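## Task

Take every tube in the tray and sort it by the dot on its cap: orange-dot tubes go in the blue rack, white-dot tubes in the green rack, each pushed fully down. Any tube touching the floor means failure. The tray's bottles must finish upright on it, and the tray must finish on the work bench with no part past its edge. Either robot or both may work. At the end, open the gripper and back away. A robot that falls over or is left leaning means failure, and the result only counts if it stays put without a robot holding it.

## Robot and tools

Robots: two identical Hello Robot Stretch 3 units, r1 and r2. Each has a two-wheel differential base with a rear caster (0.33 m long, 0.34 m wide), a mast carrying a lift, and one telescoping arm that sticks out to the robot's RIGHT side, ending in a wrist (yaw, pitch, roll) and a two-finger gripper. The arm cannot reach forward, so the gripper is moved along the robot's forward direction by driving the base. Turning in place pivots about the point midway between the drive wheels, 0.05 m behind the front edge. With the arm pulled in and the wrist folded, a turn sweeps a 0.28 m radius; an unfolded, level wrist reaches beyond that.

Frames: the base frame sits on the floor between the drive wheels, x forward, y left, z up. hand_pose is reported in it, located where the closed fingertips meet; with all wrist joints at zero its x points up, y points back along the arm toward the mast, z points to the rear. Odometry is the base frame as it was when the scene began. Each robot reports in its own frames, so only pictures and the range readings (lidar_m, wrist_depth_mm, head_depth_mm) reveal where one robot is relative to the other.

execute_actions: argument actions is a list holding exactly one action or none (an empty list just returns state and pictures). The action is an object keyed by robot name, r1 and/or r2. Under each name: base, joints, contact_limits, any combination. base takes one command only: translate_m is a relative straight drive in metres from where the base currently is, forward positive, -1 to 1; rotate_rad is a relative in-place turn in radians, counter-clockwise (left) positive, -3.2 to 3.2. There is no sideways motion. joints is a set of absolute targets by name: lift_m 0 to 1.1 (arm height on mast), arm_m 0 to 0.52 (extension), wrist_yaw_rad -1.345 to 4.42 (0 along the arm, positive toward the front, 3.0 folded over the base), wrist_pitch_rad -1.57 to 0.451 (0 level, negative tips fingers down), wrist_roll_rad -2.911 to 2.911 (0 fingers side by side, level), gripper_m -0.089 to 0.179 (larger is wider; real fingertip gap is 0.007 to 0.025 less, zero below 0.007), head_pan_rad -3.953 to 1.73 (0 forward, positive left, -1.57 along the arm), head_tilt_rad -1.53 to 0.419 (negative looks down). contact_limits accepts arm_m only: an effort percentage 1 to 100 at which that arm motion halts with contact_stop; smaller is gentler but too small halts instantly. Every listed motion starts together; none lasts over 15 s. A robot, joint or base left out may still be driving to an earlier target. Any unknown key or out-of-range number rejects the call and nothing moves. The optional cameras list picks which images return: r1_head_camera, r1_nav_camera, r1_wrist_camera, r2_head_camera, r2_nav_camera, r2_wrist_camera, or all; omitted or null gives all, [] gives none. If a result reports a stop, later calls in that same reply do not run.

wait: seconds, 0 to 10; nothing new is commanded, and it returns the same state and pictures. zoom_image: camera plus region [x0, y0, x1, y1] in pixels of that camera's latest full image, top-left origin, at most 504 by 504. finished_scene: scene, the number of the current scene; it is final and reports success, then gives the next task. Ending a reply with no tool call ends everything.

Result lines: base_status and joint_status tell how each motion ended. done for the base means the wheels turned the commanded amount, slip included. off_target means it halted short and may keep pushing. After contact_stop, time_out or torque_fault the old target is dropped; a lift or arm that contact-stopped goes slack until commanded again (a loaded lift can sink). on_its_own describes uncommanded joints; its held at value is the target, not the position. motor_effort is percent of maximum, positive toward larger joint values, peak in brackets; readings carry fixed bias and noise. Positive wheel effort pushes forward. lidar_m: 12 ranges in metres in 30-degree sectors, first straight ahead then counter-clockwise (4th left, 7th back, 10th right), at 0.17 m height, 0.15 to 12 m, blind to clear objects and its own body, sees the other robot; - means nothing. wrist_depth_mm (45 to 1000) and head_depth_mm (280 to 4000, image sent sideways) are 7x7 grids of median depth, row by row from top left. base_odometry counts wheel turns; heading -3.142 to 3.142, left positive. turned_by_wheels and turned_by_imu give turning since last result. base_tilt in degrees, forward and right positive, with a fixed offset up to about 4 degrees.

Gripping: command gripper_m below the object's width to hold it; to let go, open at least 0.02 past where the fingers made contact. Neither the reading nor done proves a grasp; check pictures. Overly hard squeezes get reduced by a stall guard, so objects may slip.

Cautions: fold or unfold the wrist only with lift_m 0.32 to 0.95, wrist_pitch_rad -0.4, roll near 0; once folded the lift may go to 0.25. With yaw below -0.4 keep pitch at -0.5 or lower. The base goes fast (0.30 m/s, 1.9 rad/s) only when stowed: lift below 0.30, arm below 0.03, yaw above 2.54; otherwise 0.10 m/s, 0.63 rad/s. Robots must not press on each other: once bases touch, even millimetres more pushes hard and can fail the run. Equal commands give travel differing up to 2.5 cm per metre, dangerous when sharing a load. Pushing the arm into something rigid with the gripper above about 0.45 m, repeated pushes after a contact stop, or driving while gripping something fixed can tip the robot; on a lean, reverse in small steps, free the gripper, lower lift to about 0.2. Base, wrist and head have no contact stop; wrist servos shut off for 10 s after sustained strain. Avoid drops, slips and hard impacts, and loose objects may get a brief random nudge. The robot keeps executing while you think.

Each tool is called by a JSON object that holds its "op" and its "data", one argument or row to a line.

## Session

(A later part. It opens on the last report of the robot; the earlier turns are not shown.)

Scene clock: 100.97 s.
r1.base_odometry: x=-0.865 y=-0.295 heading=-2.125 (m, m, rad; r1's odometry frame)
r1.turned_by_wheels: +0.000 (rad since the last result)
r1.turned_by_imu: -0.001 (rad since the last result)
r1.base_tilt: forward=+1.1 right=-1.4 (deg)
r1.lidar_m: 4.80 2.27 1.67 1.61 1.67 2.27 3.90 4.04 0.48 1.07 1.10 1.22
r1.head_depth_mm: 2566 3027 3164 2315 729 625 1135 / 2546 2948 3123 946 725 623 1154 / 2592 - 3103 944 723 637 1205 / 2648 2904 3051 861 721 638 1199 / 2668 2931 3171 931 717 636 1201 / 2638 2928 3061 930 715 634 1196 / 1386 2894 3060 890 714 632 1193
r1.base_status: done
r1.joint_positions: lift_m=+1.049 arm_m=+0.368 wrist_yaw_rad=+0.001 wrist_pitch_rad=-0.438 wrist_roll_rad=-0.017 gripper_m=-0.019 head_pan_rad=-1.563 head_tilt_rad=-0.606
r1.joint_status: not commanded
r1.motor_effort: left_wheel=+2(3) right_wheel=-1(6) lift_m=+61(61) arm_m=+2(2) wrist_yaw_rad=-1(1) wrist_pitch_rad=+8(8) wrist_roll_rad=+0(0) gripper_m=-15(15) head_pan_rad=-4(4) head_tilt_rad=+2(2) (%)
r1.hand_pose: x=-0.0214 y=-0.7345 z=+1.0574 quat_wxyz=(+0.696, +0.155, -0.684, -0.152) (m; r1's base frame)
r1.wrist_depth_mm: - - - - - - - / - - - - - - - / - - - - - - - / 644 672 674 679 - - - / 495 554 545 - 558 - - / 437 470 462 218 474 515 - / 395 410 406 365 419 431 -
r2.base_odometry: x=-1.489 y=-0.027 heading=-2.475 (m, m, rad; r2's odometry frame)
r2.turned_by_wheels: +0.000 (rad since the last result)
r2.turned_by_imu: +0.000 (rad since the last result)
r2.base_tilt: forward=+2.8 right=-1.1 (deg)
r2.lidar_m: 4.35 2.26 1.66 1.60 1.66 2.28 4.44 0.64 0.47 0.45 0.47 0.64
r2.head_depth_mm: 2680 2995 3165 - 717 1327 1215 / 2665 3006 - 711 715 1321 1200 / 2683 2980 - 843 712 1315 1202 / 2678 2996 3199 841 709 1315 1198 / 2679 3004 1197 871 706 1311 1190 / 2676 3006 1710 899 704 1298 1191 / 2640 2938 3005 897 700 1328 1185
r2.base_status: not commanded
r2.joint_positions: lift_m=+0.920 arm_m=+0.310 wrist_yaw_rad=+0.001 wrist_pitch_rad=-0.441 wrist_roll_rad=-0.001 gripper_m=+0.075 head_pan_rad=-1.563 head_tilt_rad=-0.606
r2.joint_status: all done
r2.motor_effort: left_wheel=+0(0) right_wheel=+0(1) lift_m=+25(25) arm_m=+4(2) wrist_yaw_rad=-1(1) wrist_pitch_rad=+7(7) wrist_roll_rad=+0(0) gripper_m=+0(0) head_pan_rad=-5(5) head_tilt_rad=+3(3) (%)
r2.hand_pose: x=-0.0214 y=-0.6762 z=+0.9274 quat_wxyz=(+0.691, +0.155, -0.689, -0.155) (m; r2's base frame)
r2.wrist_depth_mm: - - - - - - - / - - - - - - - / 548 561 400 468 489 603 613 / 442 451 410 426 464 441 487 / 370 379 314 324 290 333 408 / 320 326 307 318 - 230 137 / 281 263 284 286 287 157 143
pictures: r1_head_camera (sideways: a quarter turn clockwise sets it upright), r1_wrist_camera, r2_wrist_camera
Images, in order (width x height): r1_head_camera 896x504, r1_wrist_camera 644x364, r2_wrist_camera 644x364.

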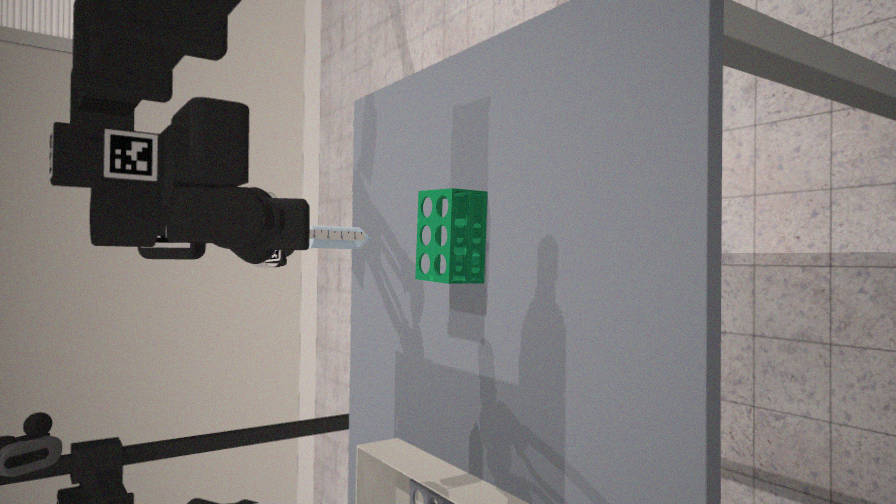

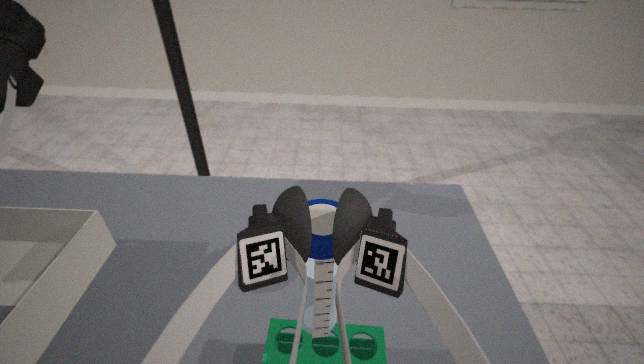

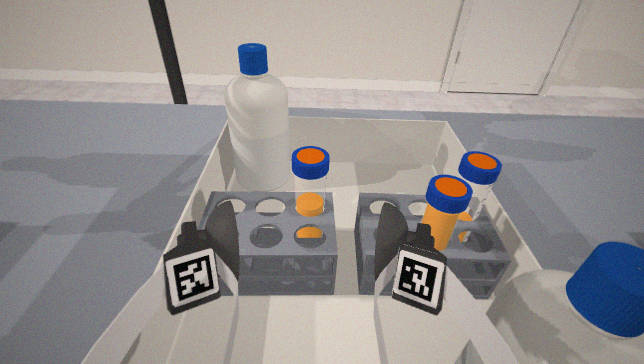

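{"op": "execute_actions", "data": {
  "actions": [
    {"r1":{"base":{"translate_m":-0.006},"joints":{"arm_m":0.36,"lift_m":0.948}},"r2":{"joints":{"arm_m":0.40,"lift_m":0.897,"gripper_m":0.065}}}
  ],
  "cameras": ["r1_wrist_camera","r1_head_camera","r2_wrist_camera"]
}}

{"op": "zoom_image", "data": {
  "camera": "r1_head_camera",
  "region": [340, 160, 520, 310]
}}

{"op": "zoom_image", "data": {
  "camera": "r1_wrist_camera",
  "region": [200, 180, 440, 364]
}}

Scene clock: 114.90 s.
r1.base_odometry: x=-0.861 y=-0.290 heading=-2.125 (m, m, rad; r1's odometry frame)
r1.turned_by_wheels: +0.000 (rad since the last result)
r1.turned_by_imu: +0.001 (rad since the last result)
r1.base_tilt: forward=+1.2 right=-1.4 (deg)
r1.lidar_m: 4.80 2.27 1.67 1.61 1.66 2.26 3.89 4.03 0.48 1.07 1.11 1.22
r1.head_depth_mm: 2634 2942 3118 - 704 624 1159 / 2681 2909 - 943 725 622 1156 / 2615 2876 - 904 721 638 1199 / 2656 2961 3125 849 722 637 1202 / 2667 2950 3080 932 716 636 1197 / 2625 2935 3069 930 716 633 1192 / 1396 2859 3074 890 715 630 1190
r1.base_status: done
r1.joint_positions: lift_m=+0.949 arm_m=+0.360 wrist_yaw_rad=+0.001 wrist_pitch_rad=-0.438 wrist_roll_rad=-0.017 gripper_m=-0.019 head_pan_rad=-1.563 head_tilt_rad=-0.606
r1.joint_status: all done
r1.motor_effort: left_wheel=+1(2) right_wheel=-1(6) lift_m=+14(56) arm_m=-4(5) wrist_yaw_rad=-1(1) wrist_pitch_rad=+8(8) wrist_roll_rad=+0(0) gripper_m=-15(15) head_pan_rad=-4(4) head_tilt_rad=+2(2) (%)
r1.hand_pose: x=-0.0214 y=-0.7271 z=+0.9570 quat_wxyz=(+0.696, +0.156, -0.684, -0.153) (m; r1's base frame)
r1.wrist_depth_mm: - - - - - - - / - - - - - - - / 620 617 - - - - - / 432 496 505 506 510 - - / 401 414 414 - 428 429 - / 350 359 347 219 352 364 - / 307 308 298 265 309 322 340
r2.base_odometry: x=-1.489 y=-0.027 heading=-2.475 (m, m, rad; r2's odometry frame)
r2.turned_by_wheels: +0.000 (rad since the last result)
r2.turned_by_imu: +0.000 (rad since the last result)
r2.base_tilt: forward=+2.9 right=-1.1 (deg)
r2.lidar_m: 4.36 2.26 1.66 1.60 1.66 2.28 4.44 0.64 0.47 0.45 0.47 0.64
r2.head_depth_mm: 2666 2993 3184 - - 1339 1210 / 2693 2998 - 721 716 1321 1203 / 2660 2976 - 844 715 1314 1202 / 2664 2996 3179 861 710 1308 1200 / 2677 2976 1196 870 708 1311 1195 / 2689 3005 1751 903 704 1302 1188 / 1393 2935 3008 897 702 1334 1188
r2.base_status: not commanded
r2.joint_positions: lift_m=+0.897 arm_m=+0.400 wrist_yaw_rad=+0.001 wrist_pitch_rad=-0.441 wrist_roll_rad=-0.001 gripper_m=+0.065 head_pan_rad=-1.563 head_tilt_rad=-0.606
r2.joint_status: all done
r2.motor_effort: left_wheel=+0(0) right_wheel=+0(1) lift_m=+19(23) arm_m=+4(7) wrist_yaw_rad=-1(1) wrist_pitch_rad=+7(8) wrist_roll_rad=+0(0) gripper_m=+0(46) head_pan_rad=-6(5) head_tilt_rad=+3(2) (%)
r2.hand_pose: x=-0.0214 y=-0.7662 z=+0.9048 quat_wxyz=(+0.691, +0.155, -0.689, -0.155) (m; r2's base frame)
r2.wrist_depth_mm: - - - - - - - / - - 300 - - - - / 512 513 289 531 549 560 578 / 409 414 318 398 397 395 450 / 342 335 342 262 367 256 364 / 294 285 230 240 - 186 304 / 258 211 212 223 213 213 212
pictures: r1_head_camera (sideways: a quarter turn clockwise sets it upright), r1_wrist_camera, r2_wrist_camera
Images, in order (width x height): r1_head_camera 896x504, r1_wrist_camera 644x364, r2_wrist_camera 644x364.

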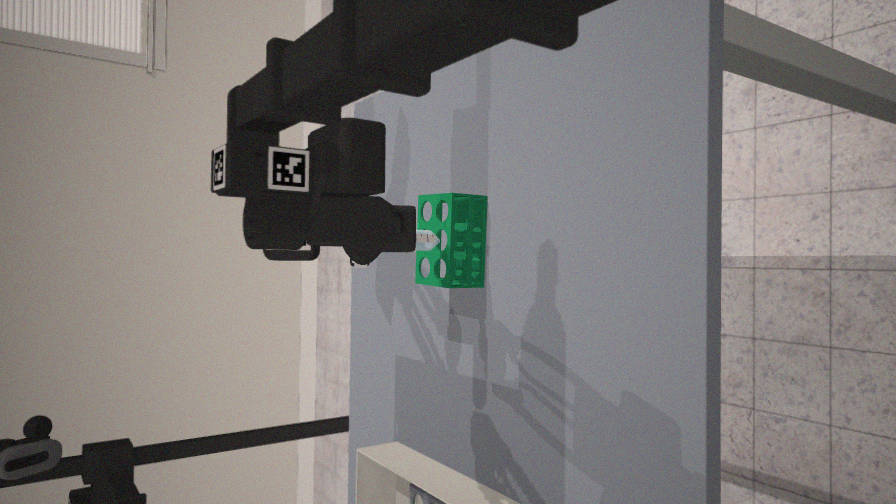

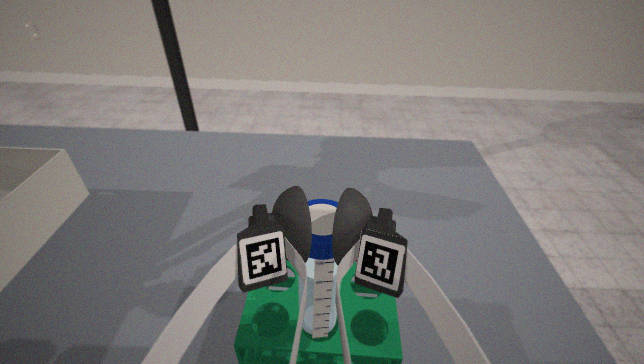

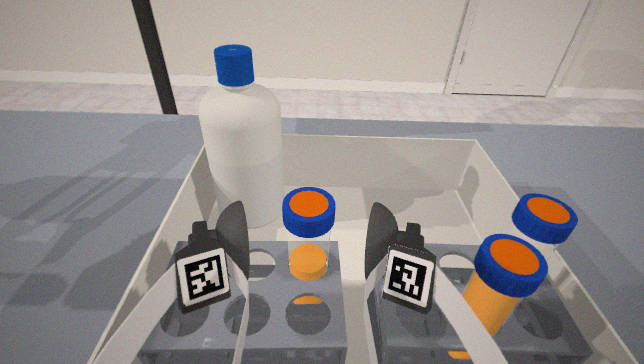

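Region (340, 160, 520, 310) of r1_head_camera's 896x504 image, scaled by 2.800, with more detail than that image has.

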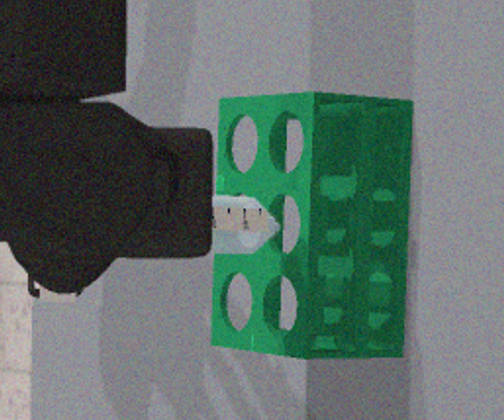

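Region (200, 180, 440, 364) of r1_wrist_camera's 644x364 image, scaled by 2.100; it fills the top 386 rows of this view, and the rest is white.

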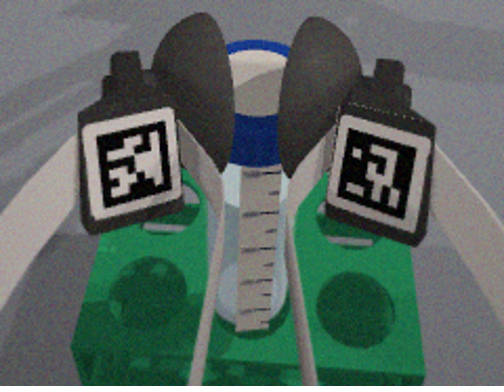

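{"op": "execute_actions", "data": {
  "actions": [
    {"r1":{"joints":{"lift_m":0.884}},"r2":{"joints":{"arm_m":0.437,"lift_m":0.887}}}
  ],
  "cameras": ["r1_wrist_camera","r2_wrist_camera"]
}}

Scene clock: 121.23 s.
r1.base_odometry: x=-0.861 y=-0.290 heading=-2.125 (m, m, rad; r1's odometry frame)
r1.turned_by_wheels: +0.000 (rad since the last result)
r1.turned_by_imu: +0.001 (rad since the last result)
r1.base_tilt: forward=+1.1 right=-1.4 (deg)
r1.lidar_m: 4.81 2.28 1.67 1.61 1.66 2.27 3.89 4.05 0.48 1.06 1.10 1.22
r1.head_depth_mm: 2639 2959 3090 2531 - 670 1126 / 2654 2899 3195 904 704 622 1150 / 2604 2969 3157 864 721 638 1204 / 2621 2976 3154 857 719 637 1207 / 2625 2938 3140 931 717 636 1207 / 2644 2919 3063 930 714 633 1195 / 1400 2892 3151 892 713 633 1198
r1.base_status: not commanded
r1.joint_positions: lift_m=+0.885 arm_m=+0.360 wrist_yaw_rad=+0.000 wrist_pitch_rad=-0.432 wrist_roll_rad=-0.017 gripper_m=-0.019 head_pan_rad=-1.563 head_tilt_rad=-0.606
r1.joint_status: all done
r1.motor_effort: left_wheel=+1(1) right_wheel=-1(1) lift_m=+14(15) arm_m=-4(4) wrist_yaw_rad=+0(2) wrist_pitch_rad=+5(8) wrist_roll_rad=+0(0) gripper_m=-15(15) head_pan_rad=-4(4) head_tilt_rad=+2(2) (%)
r1.hand_pose: x=-0.0215 y=-0.7279 z=+0.8944 quat_wxyz=(+0.697, +0.153, -0.684, -0.151) (m; r1's base frame)
r1.wrist_depth_mm: - - - - - - - / - - - - - - - / 435 503 512 510 523 - - / 375 400 407 415 409 417 - / 330 330 335 - 341 344 - / 283 284 236 208 271 292 298 / 249 249 240 228 241 257 259
r2.base_odometry: x=-1.489 y=-0.027 heading=-2.475 (m, m, rad; r2's odometry frame)
r2.turned_by_wheels: +0.000 (rad since the last result)
r2.turned_by_imu: +0.000 (rad since the last result)
r2.base_tilt: forward=+2.9 right=-1.1 (deg)
r2.lidar_m: 4.36 2.26 1.66 1.60 1.66 2.28 4.45 0.64 0.47 0.45 0.47 0.64
r2.head_depth_mm: 2671 2999 3165 1009 - 1354 1208 / 2689 2997 3243 723 716 1316 1201 / 2697 2990 - 844 713 1315 1196 / 2678 2978 3172 863 710 1309 1198 / 2690 2984 1196 871 707 1309 1192 / 2656 2983 1758 903 704 1307 1194 / 1404 2940 3040 897 702 1329 1185
r2.base_status: not commanded
r2.joint_positions: lift_m=+0.887 arm_m=+0.437 wrist_yaw_rad=+0.001 wrist_pitch_rad=-0.441 wrist_roll_rad=-0.001 gripper_m=+0.065 head_pan_rad=-1.563 head_tilt_rad=-0.606
r2.joint_status: all done
r2.motor_effort: left_wheel=+1(1) right_wheel=+0(0) lift_m=+19(18) arm_m=+4(3) wrist_yaw_rad=-1(1) wrist_pitch_rad=+7(7) wrist_roll_rad=+0(0) gripper_m=+0(0) head_pan_rad=-5(5) head_tilt_rad=+3(2) (%)
r2.hand_pose: x=-0.0214 y=-0.8032 z=+0.8948 quat_wxyz=(+0.691, +0.155, -0.689, -0.155) (m; r2's base frame)
r2.wrist_depth_mm: - - - - - - - / - - 253 - - - - / 492 493 248 522 526 542 - / 390 396 274 367 368 364 430 / 330 321 313 181 357 313 189 / 284 238 239 213 - 231 177 / 249 194 196 203 206 157 183
pictures: r1_wrist_camera, r2_wrist_camera
Images, in order (width x height): r1_wrist_camera 644x364, r2_wrist_camera 644x364.

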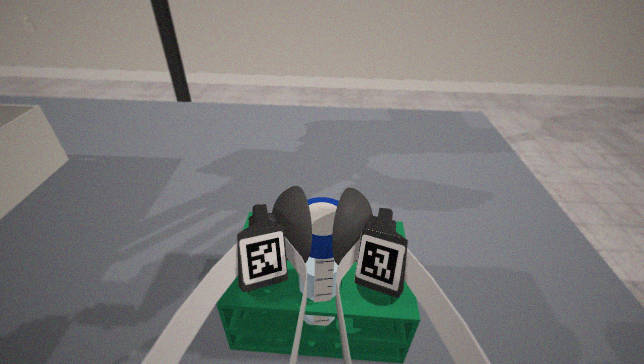

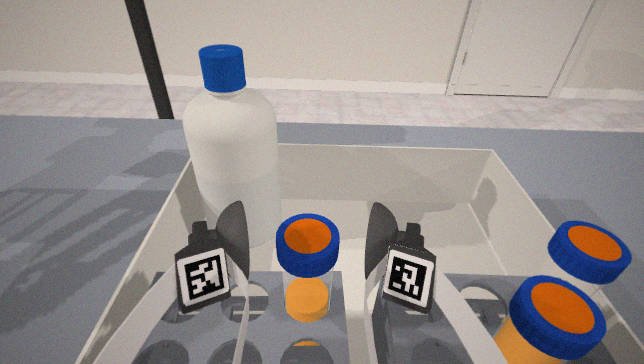

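{"op": "execute_actions", "data": {
  "actions": [
    {"r1":{"joints":{"gripper_m":0.062}},"r2":{"joints":{"gripper_m":-0.02}}}
  ],
  "cameras": []
}}

{"op": "execute_actions", "data": {
  "actions": [
    {"r1":{"joints":{"arm_m":0.08}},"r2":{"joints":{"lift_m":1.05}}}
  ],
  "cameras": ["r1_wrist_camera","r2_wrist_camera"]
}}

{"op": "execute_actions", "data": {
  "actions": [
    {"r1":{"base":{"translate_m":0.608},"joints":{"lift_m":0.90}},"r2":{"base":{"translate_m":-0.49}}}
  ],
  "cameras": ["r1_wrist_camera","r2_head_camera","r2_wrist_camera"]
}}

Scene clock: 134.40 s.
r1.base_odometry: x=-0.861 y=-0.290 heading=-2.125 (m, m, rad; r1's odometry frame)
r1.turned_by_wheels: +0.000 (rad since the last result)
r1.turned_by_imu: +0.001 (rad since the last result)
r1.base_tilt: forward=+1.1 right=-1.4 (deg)
r1.lidar_m: 4.79 2.27 1.67 1.61 1.67 2.27 3.88 4.03 0.48 1.06 1.11 1.22
r1.head_depth_mm: 2659 2908 3146 2527 - 672 1141 / 2655 2910 3161 902 702 621 1149 / 2646 2929 3160 867 724 640 1199 / 2645 2899 3199 850 722 636 1200 / 2625 2941 3116 933 717 636 1201 / 2628 2966 3138 928 717 634 1198 / 1401 2842 3123 890 713 633 1194
r1.base_status: not commanded
r1.joint_positions: lift_m=+0.885 arm_m=+0.360 wrist_yaw_rad=+0.000 wrist_pitch_rad=-0.435 wrist_roll_rad=-0.017 gripper_m=+0.062 head_pan_rad=-1.563 head_tilt_rad=-0.606
r1.joint_status: all done
r1.motor_effort: left_wheel=+1(2) right_wheel=-1(1) lift_m=+14(14) arm_m=-4(4) wrist_yaw_rad=+0(0) wrist_pitch_rad=+7(7) wrist_roll_rad=+0(0) gripper_m=+1(81) head_pan_rad=-4(4) head_tilt_rad=+2(2) (%)
r1.hand_pose: x=-0.0215 y=-0.7275 z=+0.8936 quat_wxyz=(+0.696, +0.154, -0.684, -0.152) (m; r1's base frame)
r1.wrist_depth_mm: - - - - - - - / - - - - - - - / 418 497 498 511 513 - - / 375 399 399 401 409 415 - / 328 329 336 185 337 344 - / 281 283 252 211 255 290 297 / 246 249 244 229 241 256 259
r2.base_odometry: x=-1.489 y=-0.027 heading=-2.475 (m, m, rad; r2's odometry frame)
r2.turned_by_wheels: +0.000 (rad since the last result)
r2.turned_by_imu: +0.000 (rad since the last result)
r2.base_tilt: forward=+2.8 right=-1.0 (deg)
r2.lidar_m: 4.34 2.26 1.66 1.60 1.66 2.28 4.44 0.64 0.47 0.45 0.47 0.64
r2.head_depth_mm: 2682 2991 3181 1011 - 1356 1206 / 2682 3004 3229 723 715 1318 1201 / 2685 2978 - 844 713 1315 1199 / 2686 2984 1204 863 711 1310 1194 / 2680 2977 1198 871 706 1309 1194 / 2666 3000 1752 903 703 1302 1187 / 1404 2944 3024 896 702 1326 1189
r2.base_status: not commanded
r2.joint_positions: lift_m=+0.887 arm_m=+0.437 wrist_yaw_rad=+0.001 wrist_pitch_rad=-0.436 wrist_roll_rad=-0.001 gripper_m=-0.019 head_pan_rad=-1.563 head_tilt_rad=-0.606
r2.joint_status: all done
r2.motor_effort: left_wheel=+0(0) right_wheel=-1(0) lift_m=+19(19) arm_m=+4(4) wrist_yaw_rad=-1(1) wrist_pitch_rad=+5(7) wrist_roll_rad=+0(0) gripper_m=-20(91) head_pan_rad=-5(5) head_tilt_rad=+3(3) (%)
r2.hand_pose: x=-0.0214 y=-0.8038 z=+0.8959 quat_wxyz=(+0.691, +0.153, -0.690, -0.153) (m; r2's base frame)
r2.wrist_depth_mm: - - - - - - - / - - 257 - - - - / 496 499 247 523 533 - - / 399 398 271 363 362 362 439 / 334 323 310 184 347 312 348 / 285 235 227 211 233 248 182 / 251 190 198 206 207 167 182
pictures: none
No camera images: the call's "cameras" was empty. Leave "cameras" out to get every camera's image.

Scene clock: 137.67 s.
r1.base_odometry: x=-0.861 y=-0.290 heading=-2.125 (m, m, rad; r1's odometry frame)
r1.turned_by_wheels: +0.000 (rad since the last result)
r1.turned_by_imu: +0.001 (rad since the last result)
r1.base_tilt: forward=+1.1 right=-1.4 (deg)
r1.lidar_m: 4.81 2.27 1.68 1.61 1.66 2.26 3.90 4.04 0.48 1.07 1.10 1.22
r1.head_depth_mm: 2627 2945 3165 2297 807 - 1161 / 2666 2968 3118 944 - - 929 / 2655 2922 3109 943 - - 1179 / 2615 2947 3136 855 - 1313 1179 / 2610 2943 3091 936 721 634 1198 / 2661 2910 3120 930 716 633 1197 / 1426 2891 3158 886 713 632 1201
r1.base_status: not commanded
r1.joint_positions: lift_m=+0.885 arm_m=+0.080 wrist_yaw_rad=+0.000 wrist_pitch_rad=-0.435 wrist_roll_rad=-0.017 gripper_m=+0.062 head_pan_rad=-1.563 head_tilt_rad=-0.606
r1.joint_status: all done
r1.motor_effort: left_wheel=+1(2) right_wheel=-1(1) lift_m=+14(14) arm_m=-4(8) wrist_yaw_rad=+0(0) wrist_pitch_rad=+7(7) wrist_roll_rad=+0(0) gripper_m=+0(1) head_pan_rad=-3(4) head_tilt_rad=+2(3) (%)
r1.hand_pose: x=-0.0215 y=-0.4475 z=+0.8936 quat_wxyz=(+0.696, +0.154, -0.684, -0.152) (m; r1's base frame)
r1.wrist_depth_mm: - - - - - - - / 483 576 670 646 701 - - / 407 496 513 463 514 - - / 376 397 403 405 418 422 - / 329 328 344 342 347 342 - / 283 286 279 289 280 294 300 / 248 247 251 250 253 258 258
r2.base_odometry: x=-1.489 y=-0.027 heading=-2.475 (m, m, rad; r2's odometry frame)
r2.turned_by_wheels: +0.000 (rad since the last result)
r2.turned_by_imu: +0.000 (rad since the last result)
r2.base_tilt: forward=+2.9 right=-1.1 (deg)
r2.lidar_m: 4.34 2.26 1.66 1.60 1.66 2.28 4.45 0.64 0.47 0.45 0.47 0.64
r2.head_depth_mm: 2600 3072 3168 927 720 1328 1208 / 2611 3032 3123 728 716 1321 1205 / - 3082 3134 846 713 1317 1203 / 2664 2936 1059 870 710 1310 1198 / 2677 2988 1192 872 706 1303 1197 / 2671 2980 1765 899 704 1304 1188 / 1404 1505 3010 898 701 1326 1189
r2.base_status: not commanded
r2.joint_positions: lift_m=+1.050 arm_m=+0.437 wrist_yaw_rad=+0.001 wrist_pitch_rad=-0.439 wrist_roll_rad=-0.001 gripper_m=-0.019 head_pan_rad=-1.563 head_tilt_rad=-0.606
r2.joint_status: all done
r2.motor_effort: left_wheel=+0(0) right_wheel=+0(0) lift_m=+26(28) arm_m=+4(5) wrist_yaw_rad=-1(1) wrist_pitch_rad=+6(6) wrist_roll_rad=+0(0) gripper_m=-20(20) head_pan_rad=-4(5) head_tilt_rad=+2(3) (%)
r2.hand_pose: x=-0.0214 y=-0.8035 z=+1.0579 quat_wxyz=(+0.691, +0.154, -0.690, -0.154) (m; r2's base frame)
r2.wrist_depth_mm: 563 - - - - - - / 561 - - - - - - / - - - - - - - / - - - - - - - / 540 550 543 184 562 572 580 / 468 470 475 214 459 491 501 / 402 412 401 405 417 423 434
pictures: r1_wrist_camera, r2_wrist_camera
Images, in order (width x height): r1_wrist_camera 644x364, r2_wrist_camera 644x364.

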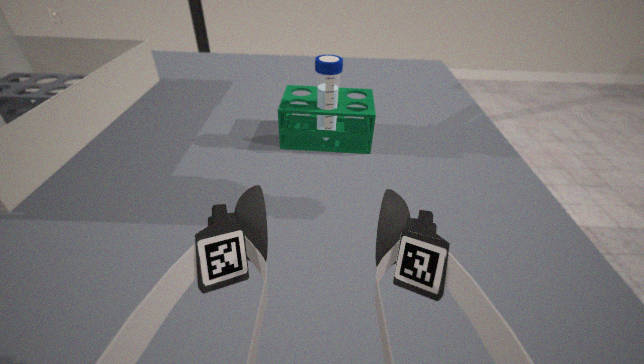

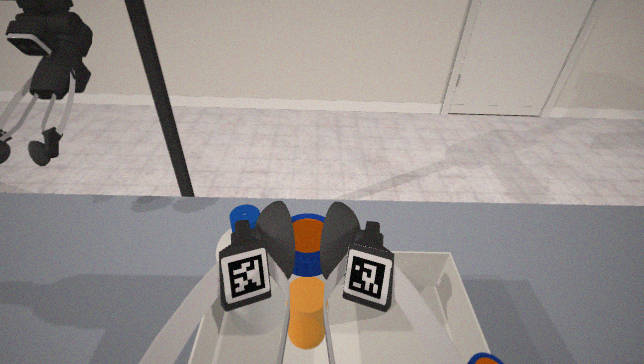

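Scene clock: 144.70 s.
r1.base_odometry: x=-1.181 y=-0.807 heading=-2.125 (m, m, rad; r1's odometry frame)
r1.turned_by_wheels: +0.000 (rad since the last result)
r1.turned_by_imu: +0.006 (rad since the last result)
r1.base_tilt: forward=+1.1 right=-1.4 (deg)
r1.lidar_m: 4.20 2.26 1.68 1.61 1.67 2.28 4.50 0.93 1.10 1.06 1.10 0.69
r1.head_depth_mm: 2606 2920 3116 700 - - 1185 / 2603 2939 3107 863 - - 1186 / 2640 2933 3108 866 - - 1181 / 2617 2963 3076 866 - 611 1206 / 2605 2937 3136 930 719 617 1199 / 1436 2894 3035 928 717 616 1203 / 1238 2849 3111 886 714 614 1196
r1.base_status: done
r1.joint_positions: lift_m=+0.899 arm_m=+0.080 wrist_yaw_rad=+0.000 wrist_pitch_rad=-0.435 wrist_roll_rad=-0.017 gripper_m=+0.062 head_pan_rad=-1.563 head_tilt_rad=-0.606
r1.joint_status: all done
r1.motor_effort: left_wheel=+1(5) right_wheel=-1(3) lift_m=+60(65) arm_m=-4(4) wrist_yaw_rad=+0(0) wrist_pitch_rad=+7(7) wrist_roll_rad=+0(0) gripper_m=+1(1) head_pan_rad=-4(4) head_tilt_rad=+2(2) (%)
r1.hand_pose: x=-0.0215 y=-0.4475 z=+0.9079 quat_wxyz=(+0.696, +0.154, -0.684, -0.152) (m; r1's base frame)
r1.wrist_depth_mm: - - - - - - - / 693 690 709 535 620 711 674 / 477 497 535 478 470 470 289 / 412 416 430 326 326 324 325 / 347 353 364 348 341 338 352 / 298 300 293 307 298 311 310 / 262 264 267 266 270 271 274
r2.base_odometry: x=-1.105 y=+0.276 heading=-2.475 (m, m, rad; r2's odometry frame)
r2.turned_by_wheels: +0.000 (rad since the last result)
r2.turned_by_imu: +0.000 (rad since the last result)
r2.base_tilt: forward=+2.9 right=-1.1 (deg)
r2.lidar_m: 4.86 2.27 1.66 1.60 1.66 2.28 3.97 4.13 0.46 0.45 0.47 0.64
r2.head_depth_mm: 2578 3063 3166 2074 720 700 1155 / 2575 3005 3133 922 715 1314 998 / - 3113 3121 883 713 1315 1204 / 2635 2928 1204 880 710 1313 1196 / 2678 2974 3076 908 707 1307 1191 / 1401 2848 1686 901 705 1302 1191 / 2561 2972 3025 861 702 1300 1187
r2.base_status: done
r2.joint_positions: lift_m=+1.050 arm_m=+0.437 wrist_yaw_rad=+0.001 wrist_pitch_rad=-0.439 wrist_roll_rad=-0.001 gripper_m=-0.019 head_pan_rad=-1.563 head_tilt_rad=-0.606
r2.joint_status: not commanded
r2.motor_effort: left_wheel=+0(3) right_wheel=+0(5) lift_m=+27(26) arm_m=+4(4) wrist_yaw_rad=-1(1) wrist_pitch_rad=+6(6) wrist_roll_rad=+0(0) gripper_m=-20(20) head_pan_rad=-5(5) head_tilt_rad=+3(2) (%)
r2.hand_pose: x=-0.0214 y=-0.8035 z=+1.0579 quat_wxyz=(+0.691, +0.154, -0.690, -0.154) (m; r2's base frame)
r2.wrist_depth_mm: - 580 - - - - - / - - - - - - - / - - - - - - - / - - - - - - - / 544 535 554 184 568 - - / 436 475 475 214 495 514 - / 390 408 415 402 420 434 -
pictures: r1_wrist_camera, r2_head_camera (sideways: a quarter turn clockwise sets it upright), r2_wrist_camera
Images, in order (width x height): r1_wrist_camera 644x364, r2_head_camera 896x504, r2_wrist_camera 644x364.

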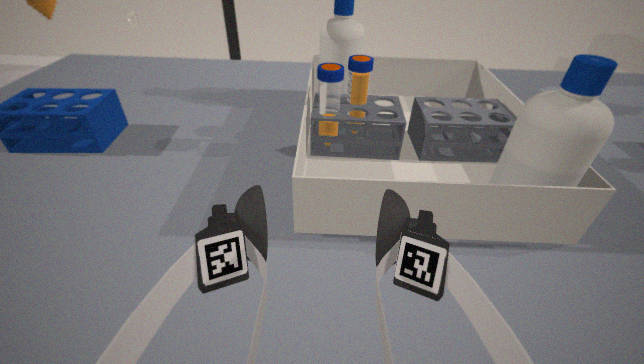

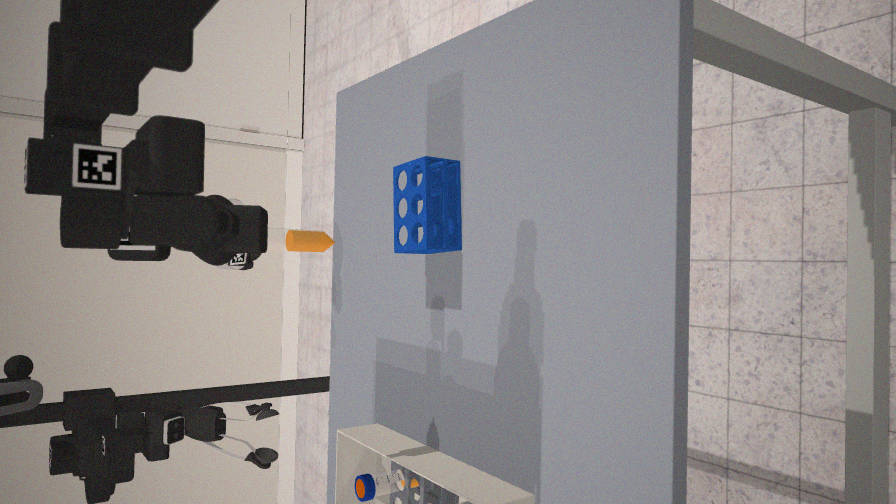

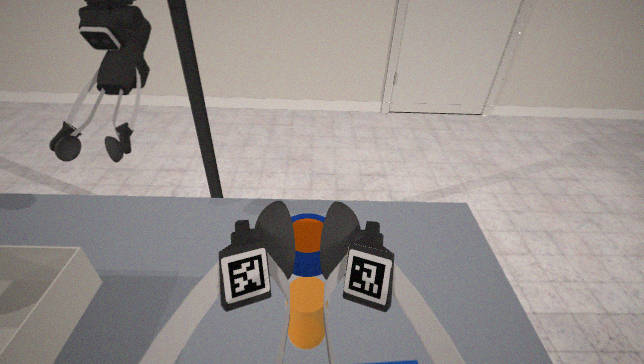

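{"op": "execute_actions", "data": {
  "actions": [
    {"r2":{"base":{"translate_m":-0.04},"joints":{"arm_m":0.395,"lift_m":0.955}},"r1":{"joints":{"arm_m":0.32,"lift_m":0.886}}}
  ]
}}

Scene clock: 168.80 s.
r1.base_odometry: x=-1.181 y=-0.807 heading=-2.125 (m, m, rad; r1's odometry frame)
r1.turned_by_wheels: +0.000 (rad since the last result)
r1.turned_by_imu: +0.001 (rad since the last result)
r1.base_tilt: forward=+1.2 right=-1.4 (deg)
r1.lidar_m: 4.20 2.28 1.67 1.61 1.67 2.28 4.49 0.93 1.10 1.06 1.10 0.68
r1.head_depth_mm: 2673 2918 3065 967 - 632 1211 / 2642 2921 3210 - 701 624 1209 / 2631 2932 3167 826 700 620 1204 / 2646 2905 3139 879 702 619 1200 / 2642 2931 3100 934 715 618 1200 / 2522 2858 3036 925 716 617 1195 / 1357 2821 3002 888 715 615 1194
r1.base_status: not commanded
r1.joint_positions: lift_m=+0.887 arm_m=+0.320 wrist_yaw_rad=+0.000 wrist_pitch_rad=-0.435 wrist_roll_rad=-0.017 gripper_m=+0.062 head_pan_rad=-1.563 head_tilt_rad=-0.606
r1.joint_status: all done
r1.motor_effort: left_wheel=+1(1) right_wheel=-1(0) lift_m=+14(54) arm_m=+3(1) wrist_yaw_rad=-1(0) wrist_pitch_rad=+7(7) wrist_roll_rad=+0(0) gripper_m=+1(1) head_pan_rad=-3(4) head_tilt_rad=+2(2) (%)
r1.hand_pose: x=-0.0215 y=-0.6868 z=+0.8956 quat_wxyz=(+0.696, +0.154, -0.684, -0.152) (m; r1's base frame)
r1.wrist_depth_mm: - - - - - - - / - - - 333 - - - / 491 494 510 355 427 430 536 / 395 398 401 259 380 416 326 / 330 330 341 261 276 278 273 / 282 284 279 268 277 269 270 / 249 248 249 252 252 253 259
r2.base_odometry: x=-1.073 y=+0.301 heading=-2.475 (m, m, rad; r2's odometry frame)
r2.turned_by_wheels: +0.000 (rad since the last result)
r2.turned_by_imu: +0.000 (rad since the last result)
r2.base_tilt: forward=+2.8 right=-1.1 (deg)
r2.lidar_m: 4.87 2.26 1.66 1.60 1.66 2.29 3.92 4.09 0.46 0.45 0.47 0.64
r2.head_depth_mm: 2680 2965 - 2080 697 688 1206 / 2652 2871 1188 920 716 731 943 / 2692 2895 1146 901 712 1315 1199 / 2703 2936 3141 878 712 1313 1194 / 2671 2979 3070 906 707 1309 1194 / 2598 2918 1704 898 704 1305 1195 / 1387 991 1122 864 701 1299 1187
r2.base_status: done
r2.joint_positions: lift_m=+0.955 arm_m=+0.395 wrist_yaw_rad=+0.001 wrist_pitch_rad=-0.439 wrist_roll_rad=-0.001 gripper_m=-0.019 head_pan_rad=-1.563 head_tilt_rad=-0.606
r2.joint_status: all done
r2.motor_effort: left_wheel=+0(4) right_wheel=+1(4) lift_m=+19(24) arm_m=-4(4) wrist_yaw_rad=-1(1) wrist_pitch_rad=+6(7) wrist_roll_rad=+0(0) gripper_m=-19(20) head_pan_rad=-4(5) head_tilt_rad=+3(3) (%)
r2.hand_pose: x=-0.0214 y=-0.7620 z=+0.9633 quat_wxyz=(+0.691, +0.154, -0.690, -0.154) (m; r2's base frame)
r2.wrist_depth_mm: - - - - - - - / - - - - - - - / - - - - - - - / 484 508 511 522 534 - - / 403 420 430 184 441 - - / 361 360 364 215 386 381 - / 318 321 313 255 305 330 -
pictures: r1_head_camera (sideways: a quarter turn clockwise sets it upright), r1_nav_camera (sideways: a quarter turn counterclockwise sets it upright), r1_wrist_camera, r2_head_camera (sideways: a quarter turn clockwise sets it upright), r2_nav_camera (sideways: a quarter turn counterclockwise sets it upright), r2_wrist_camera
Images, in order (width x height): r1_head_camera 896x504, r1_nav_camera 672x504, r1_wrist_camera 644x364, r2_head_camera 896x504, r2_nav_camera 672x504, r2_wrist_camera 644x364.

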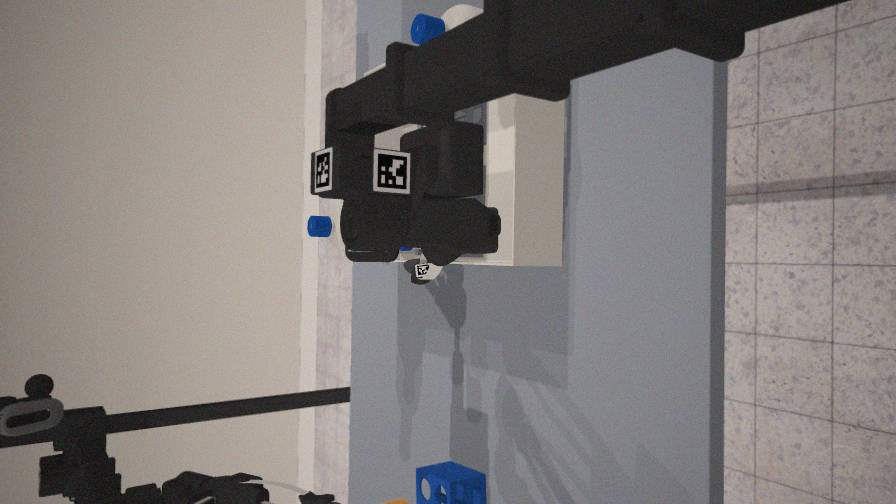

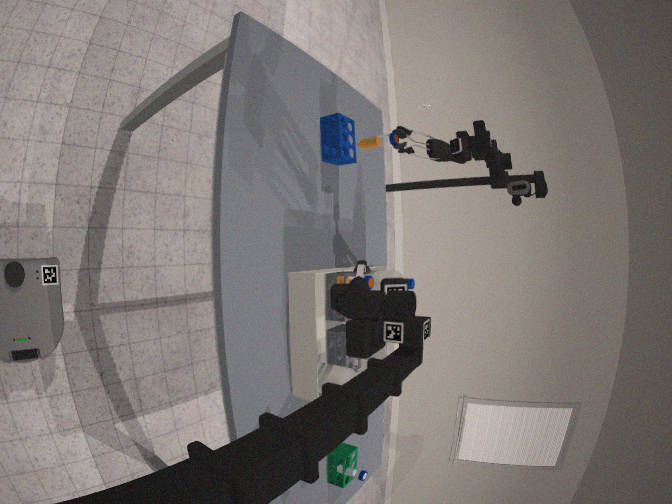

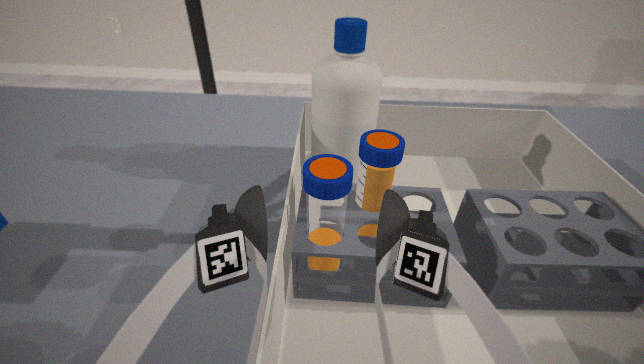

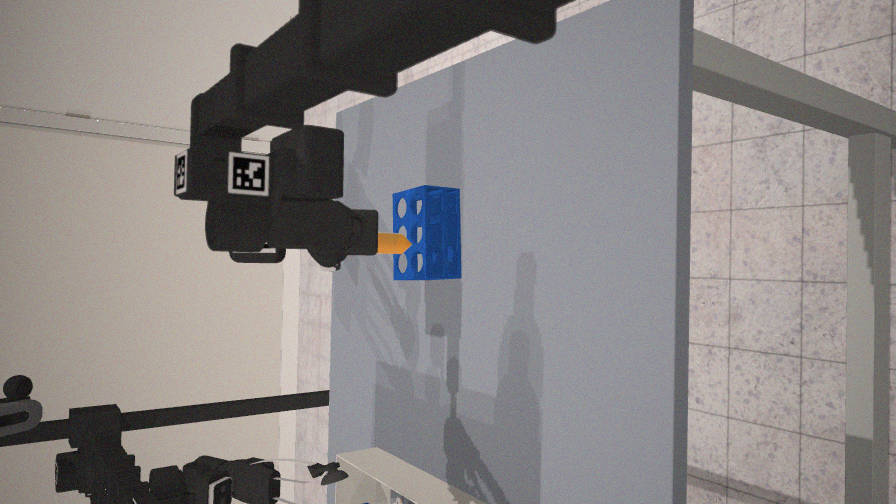

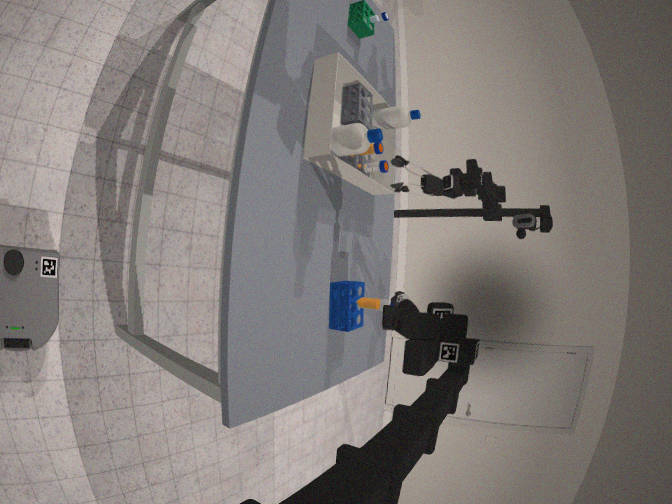

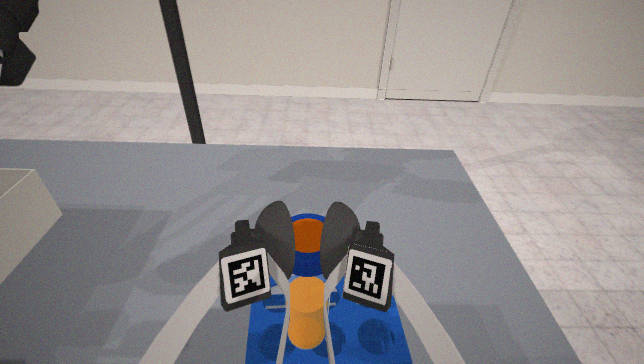

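{"op": "execute_actions", "data": {
  "actions": [
    {"r2":{"base":{"translate_m":-0.012},"joints":{"lift_m":0.945}},"r1":{"base":{"translate_m":-0.005},"joints":{"arm_m":0.366}}}
  ],
  "cameras": ["r1_wrist_camera","r2_head_camera","r1_nav_camera","r2_wrist_camera"]
}}

{"op": "zoom_image", "data": {
  "camera": "r2_head_camera",
  "region": [340, 170, 500, 300]
}}

{"op": "zoom_image", "data": {
  "camera": "r1_nav_camera",
  "region": [300, 90, 440, 190]
}}

Scene clock: 178.63 s.
r1.base_odometry: x=-1.178 y=-0.803 heading=-2.125 (m, m, rad; r1's odometry frame)
r1.turned_by_wheels: +0.000 (rad since the last result)
r1.turned_by_imu: +0.001 (rad since the last result)
r1.base_tilt: forward=+1.1 right=-1.4 (deg)
r1.lidar_m: 4.21 2.27 1.68 1.62 1.67 2.28 4.48 0.93 1.10 1.06 1.10 0.69
r1.head_depth_mm: 2605 2950 3131 1015 - 1335 1207 / 2607 2926 3174 848 701 623 1204 / 2643 2923 3160 847 702 623 1205 / 2621 2916 3186 842 702 617 1206 / 2656 2968 3129 932 716 618 1199 / 2593 2855 3041 929 717 616 1194 / 1350 2904 3091 888 714 614 1204
r1.base_status: done
r1.joint_positions: lift_m=+0.887 arm_m=+0.366 wrist_yaw_rad=+0.000 wrist_pitch_rad=-0.435 wrist_roll_rad=-0.017 gripper_m=+0.062 head_pan_rad=-1.563 head_tilt_rad=-0.606
r1.joint_status: all done
r1.motor_effort: left_wheel=+1(2) right_wheel=+0(5) lift_m=+14(14) arm_m=+2(2) wrist_yaw_rad=-1(0) wrist_pitch_rad=+7(7) wrist_roll_rad=+0(0) gripper_m=+1(1) head_pan_rad=-3(4) head_tilt_rad=+2(2) (%)
r1.hand_pose: x=-0.0215 y=-0.7328 z=+0.8956 quat_wxyz=(+0.696, +0.154, -0.684, -0.152) (m; r1's base frame)
r1.wrist_depth_mm: - - - - - - - / - - - 291 - - - / 497 502 515 307 397 389 544 / 390 400 405 327 393 405 351 / 328 328 345 221 257 330 280 / 282 287 274 226 223 235 238 / 248 250 246 227 227 222 220
r2.base_odometry: x=-1.064 y=+0.308 heading=-2.474 (m, m, rad; r2's odometry frame)
r2.turned_by_wheels: +0.000 (rad since the last result)
r2.turned_by_imu: +0.000 (rad since the last result)
r2.base_tilt: forward=+2.9 right=-1.0 (deg)
r2.lidar_m: 4.90 2.26 1.66 1.60 1.66 2.28 3.90 4.08 0.46 0.45 0.47 0.64
r2.head_depth_mm: 2666 2955 - - 697 707 1207 / 2668 2924 1218 920 717 731 946 / 2703 2897 1125 906 714 1316 1199 / 2670 2938 3141 875 709 1310 1196 / 2675 2968 3098 907 707 1312 1189 / 2637 2949 1716 899 706 1304 1189 / 1375 2908 1125 878 701 1304 1184
r2.base_status: done
r2.joint_positions: lift_m=+0.945 arm_m=+0.395 wrist_yaw_rad=+0.001 wrist_pitch_rad=-0.439 wrist_roll_rad=-0.001 gripper_m=-0.019 head_pan_rad=-1.563 head_tilt_rad=-0.606
r2.joint_status: all done
r2.motor_effort: left_wheel=+0(3) right_wheel=+0(4) lift_m=+20(21) arm_m=-4(4) wrist_yaw_rad=-1(1) wrist_pitch_rad=+6(6) wrist_roll_rad=+0(0) gripper_m=-20(20) head_pan_rad=-4(5) head_tilt_rad=+3(3) (%)
r2.hand_pose: x=-0.0214 y=-0.7620 z=+0.9533 quat_wxyz=(+0.691, +0.154, -0.690, -0.154) (m; r2's base frame)
r2.wrist_depth_mm: - - - - - - - / - - - - - - - / - - - - - - - / 467 487 495 513 509 - - / 398 408 419 185 427 - - / 348 350 355 214 374 379 - / 307 307 295 245 304 319 -
pictures: r1_nav_camera (sideways: a quarter turn counterclockwise sets it upright), r1_wrist_camera, r2_head_camera (sideways: a quarter turn clockwise sets it upright), r2_wrist_camera
Images, in order (width x height): r1_nav_camera 672x504, r1_wrist_camera 644x364, r2_head_camera 896x504, r2_wrist_camera 644x364.

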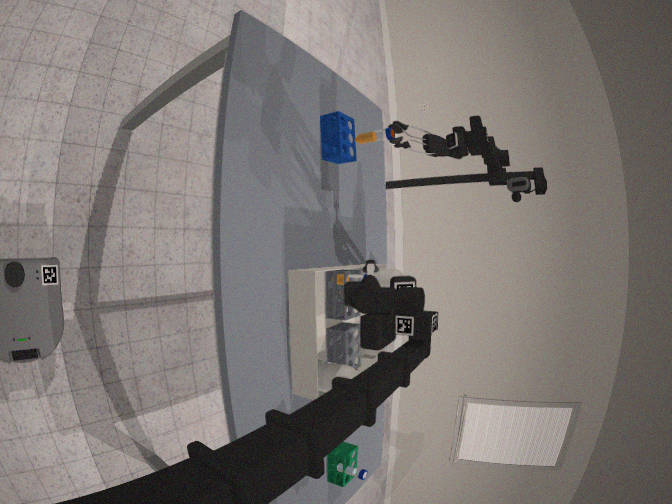

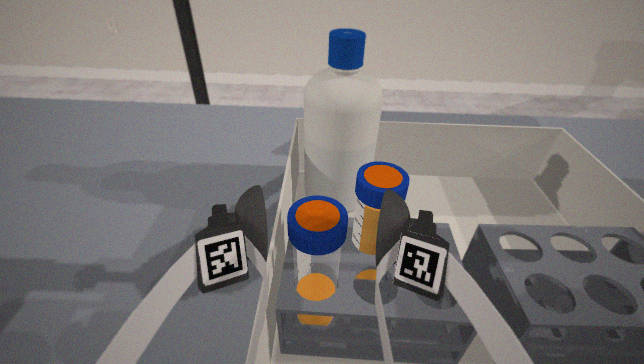

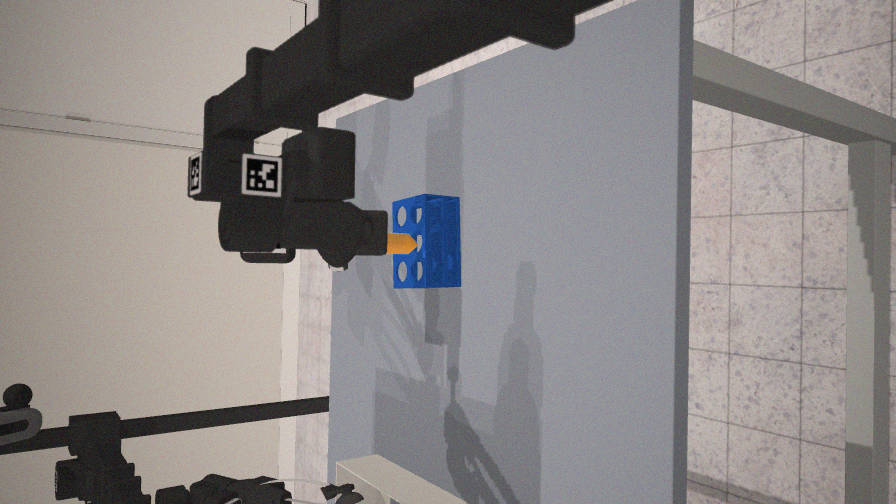

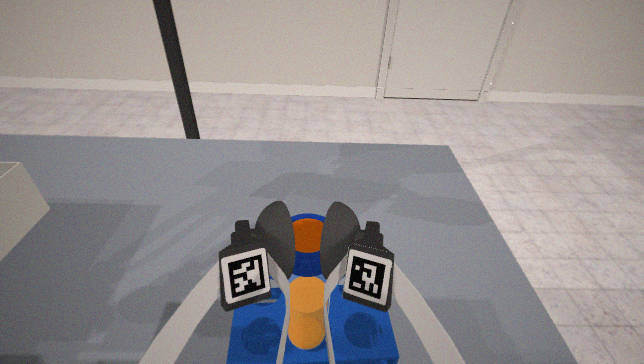

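Region (340, 170, 500, 300) of r2_head_camera's 896x504 image, scaled by 3.150, with more detail than that image has; it fills the top 410 rows of this view, and the rest is white.

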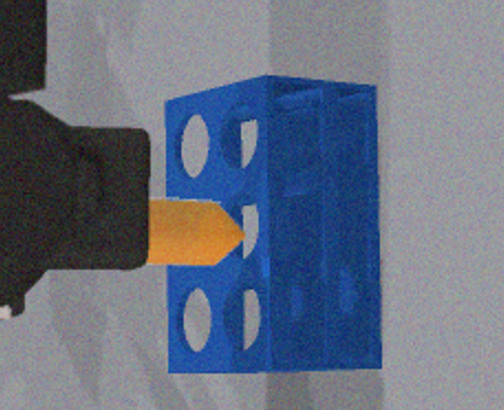

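Region (300, 90, 440, 190) of r1_nav_camera's 672x504 image, scaled by 3.600, with more detail than that image has; it fills the top 360 rows of this view, and the rest is white.

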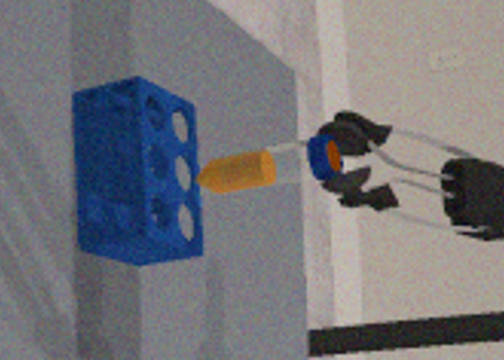

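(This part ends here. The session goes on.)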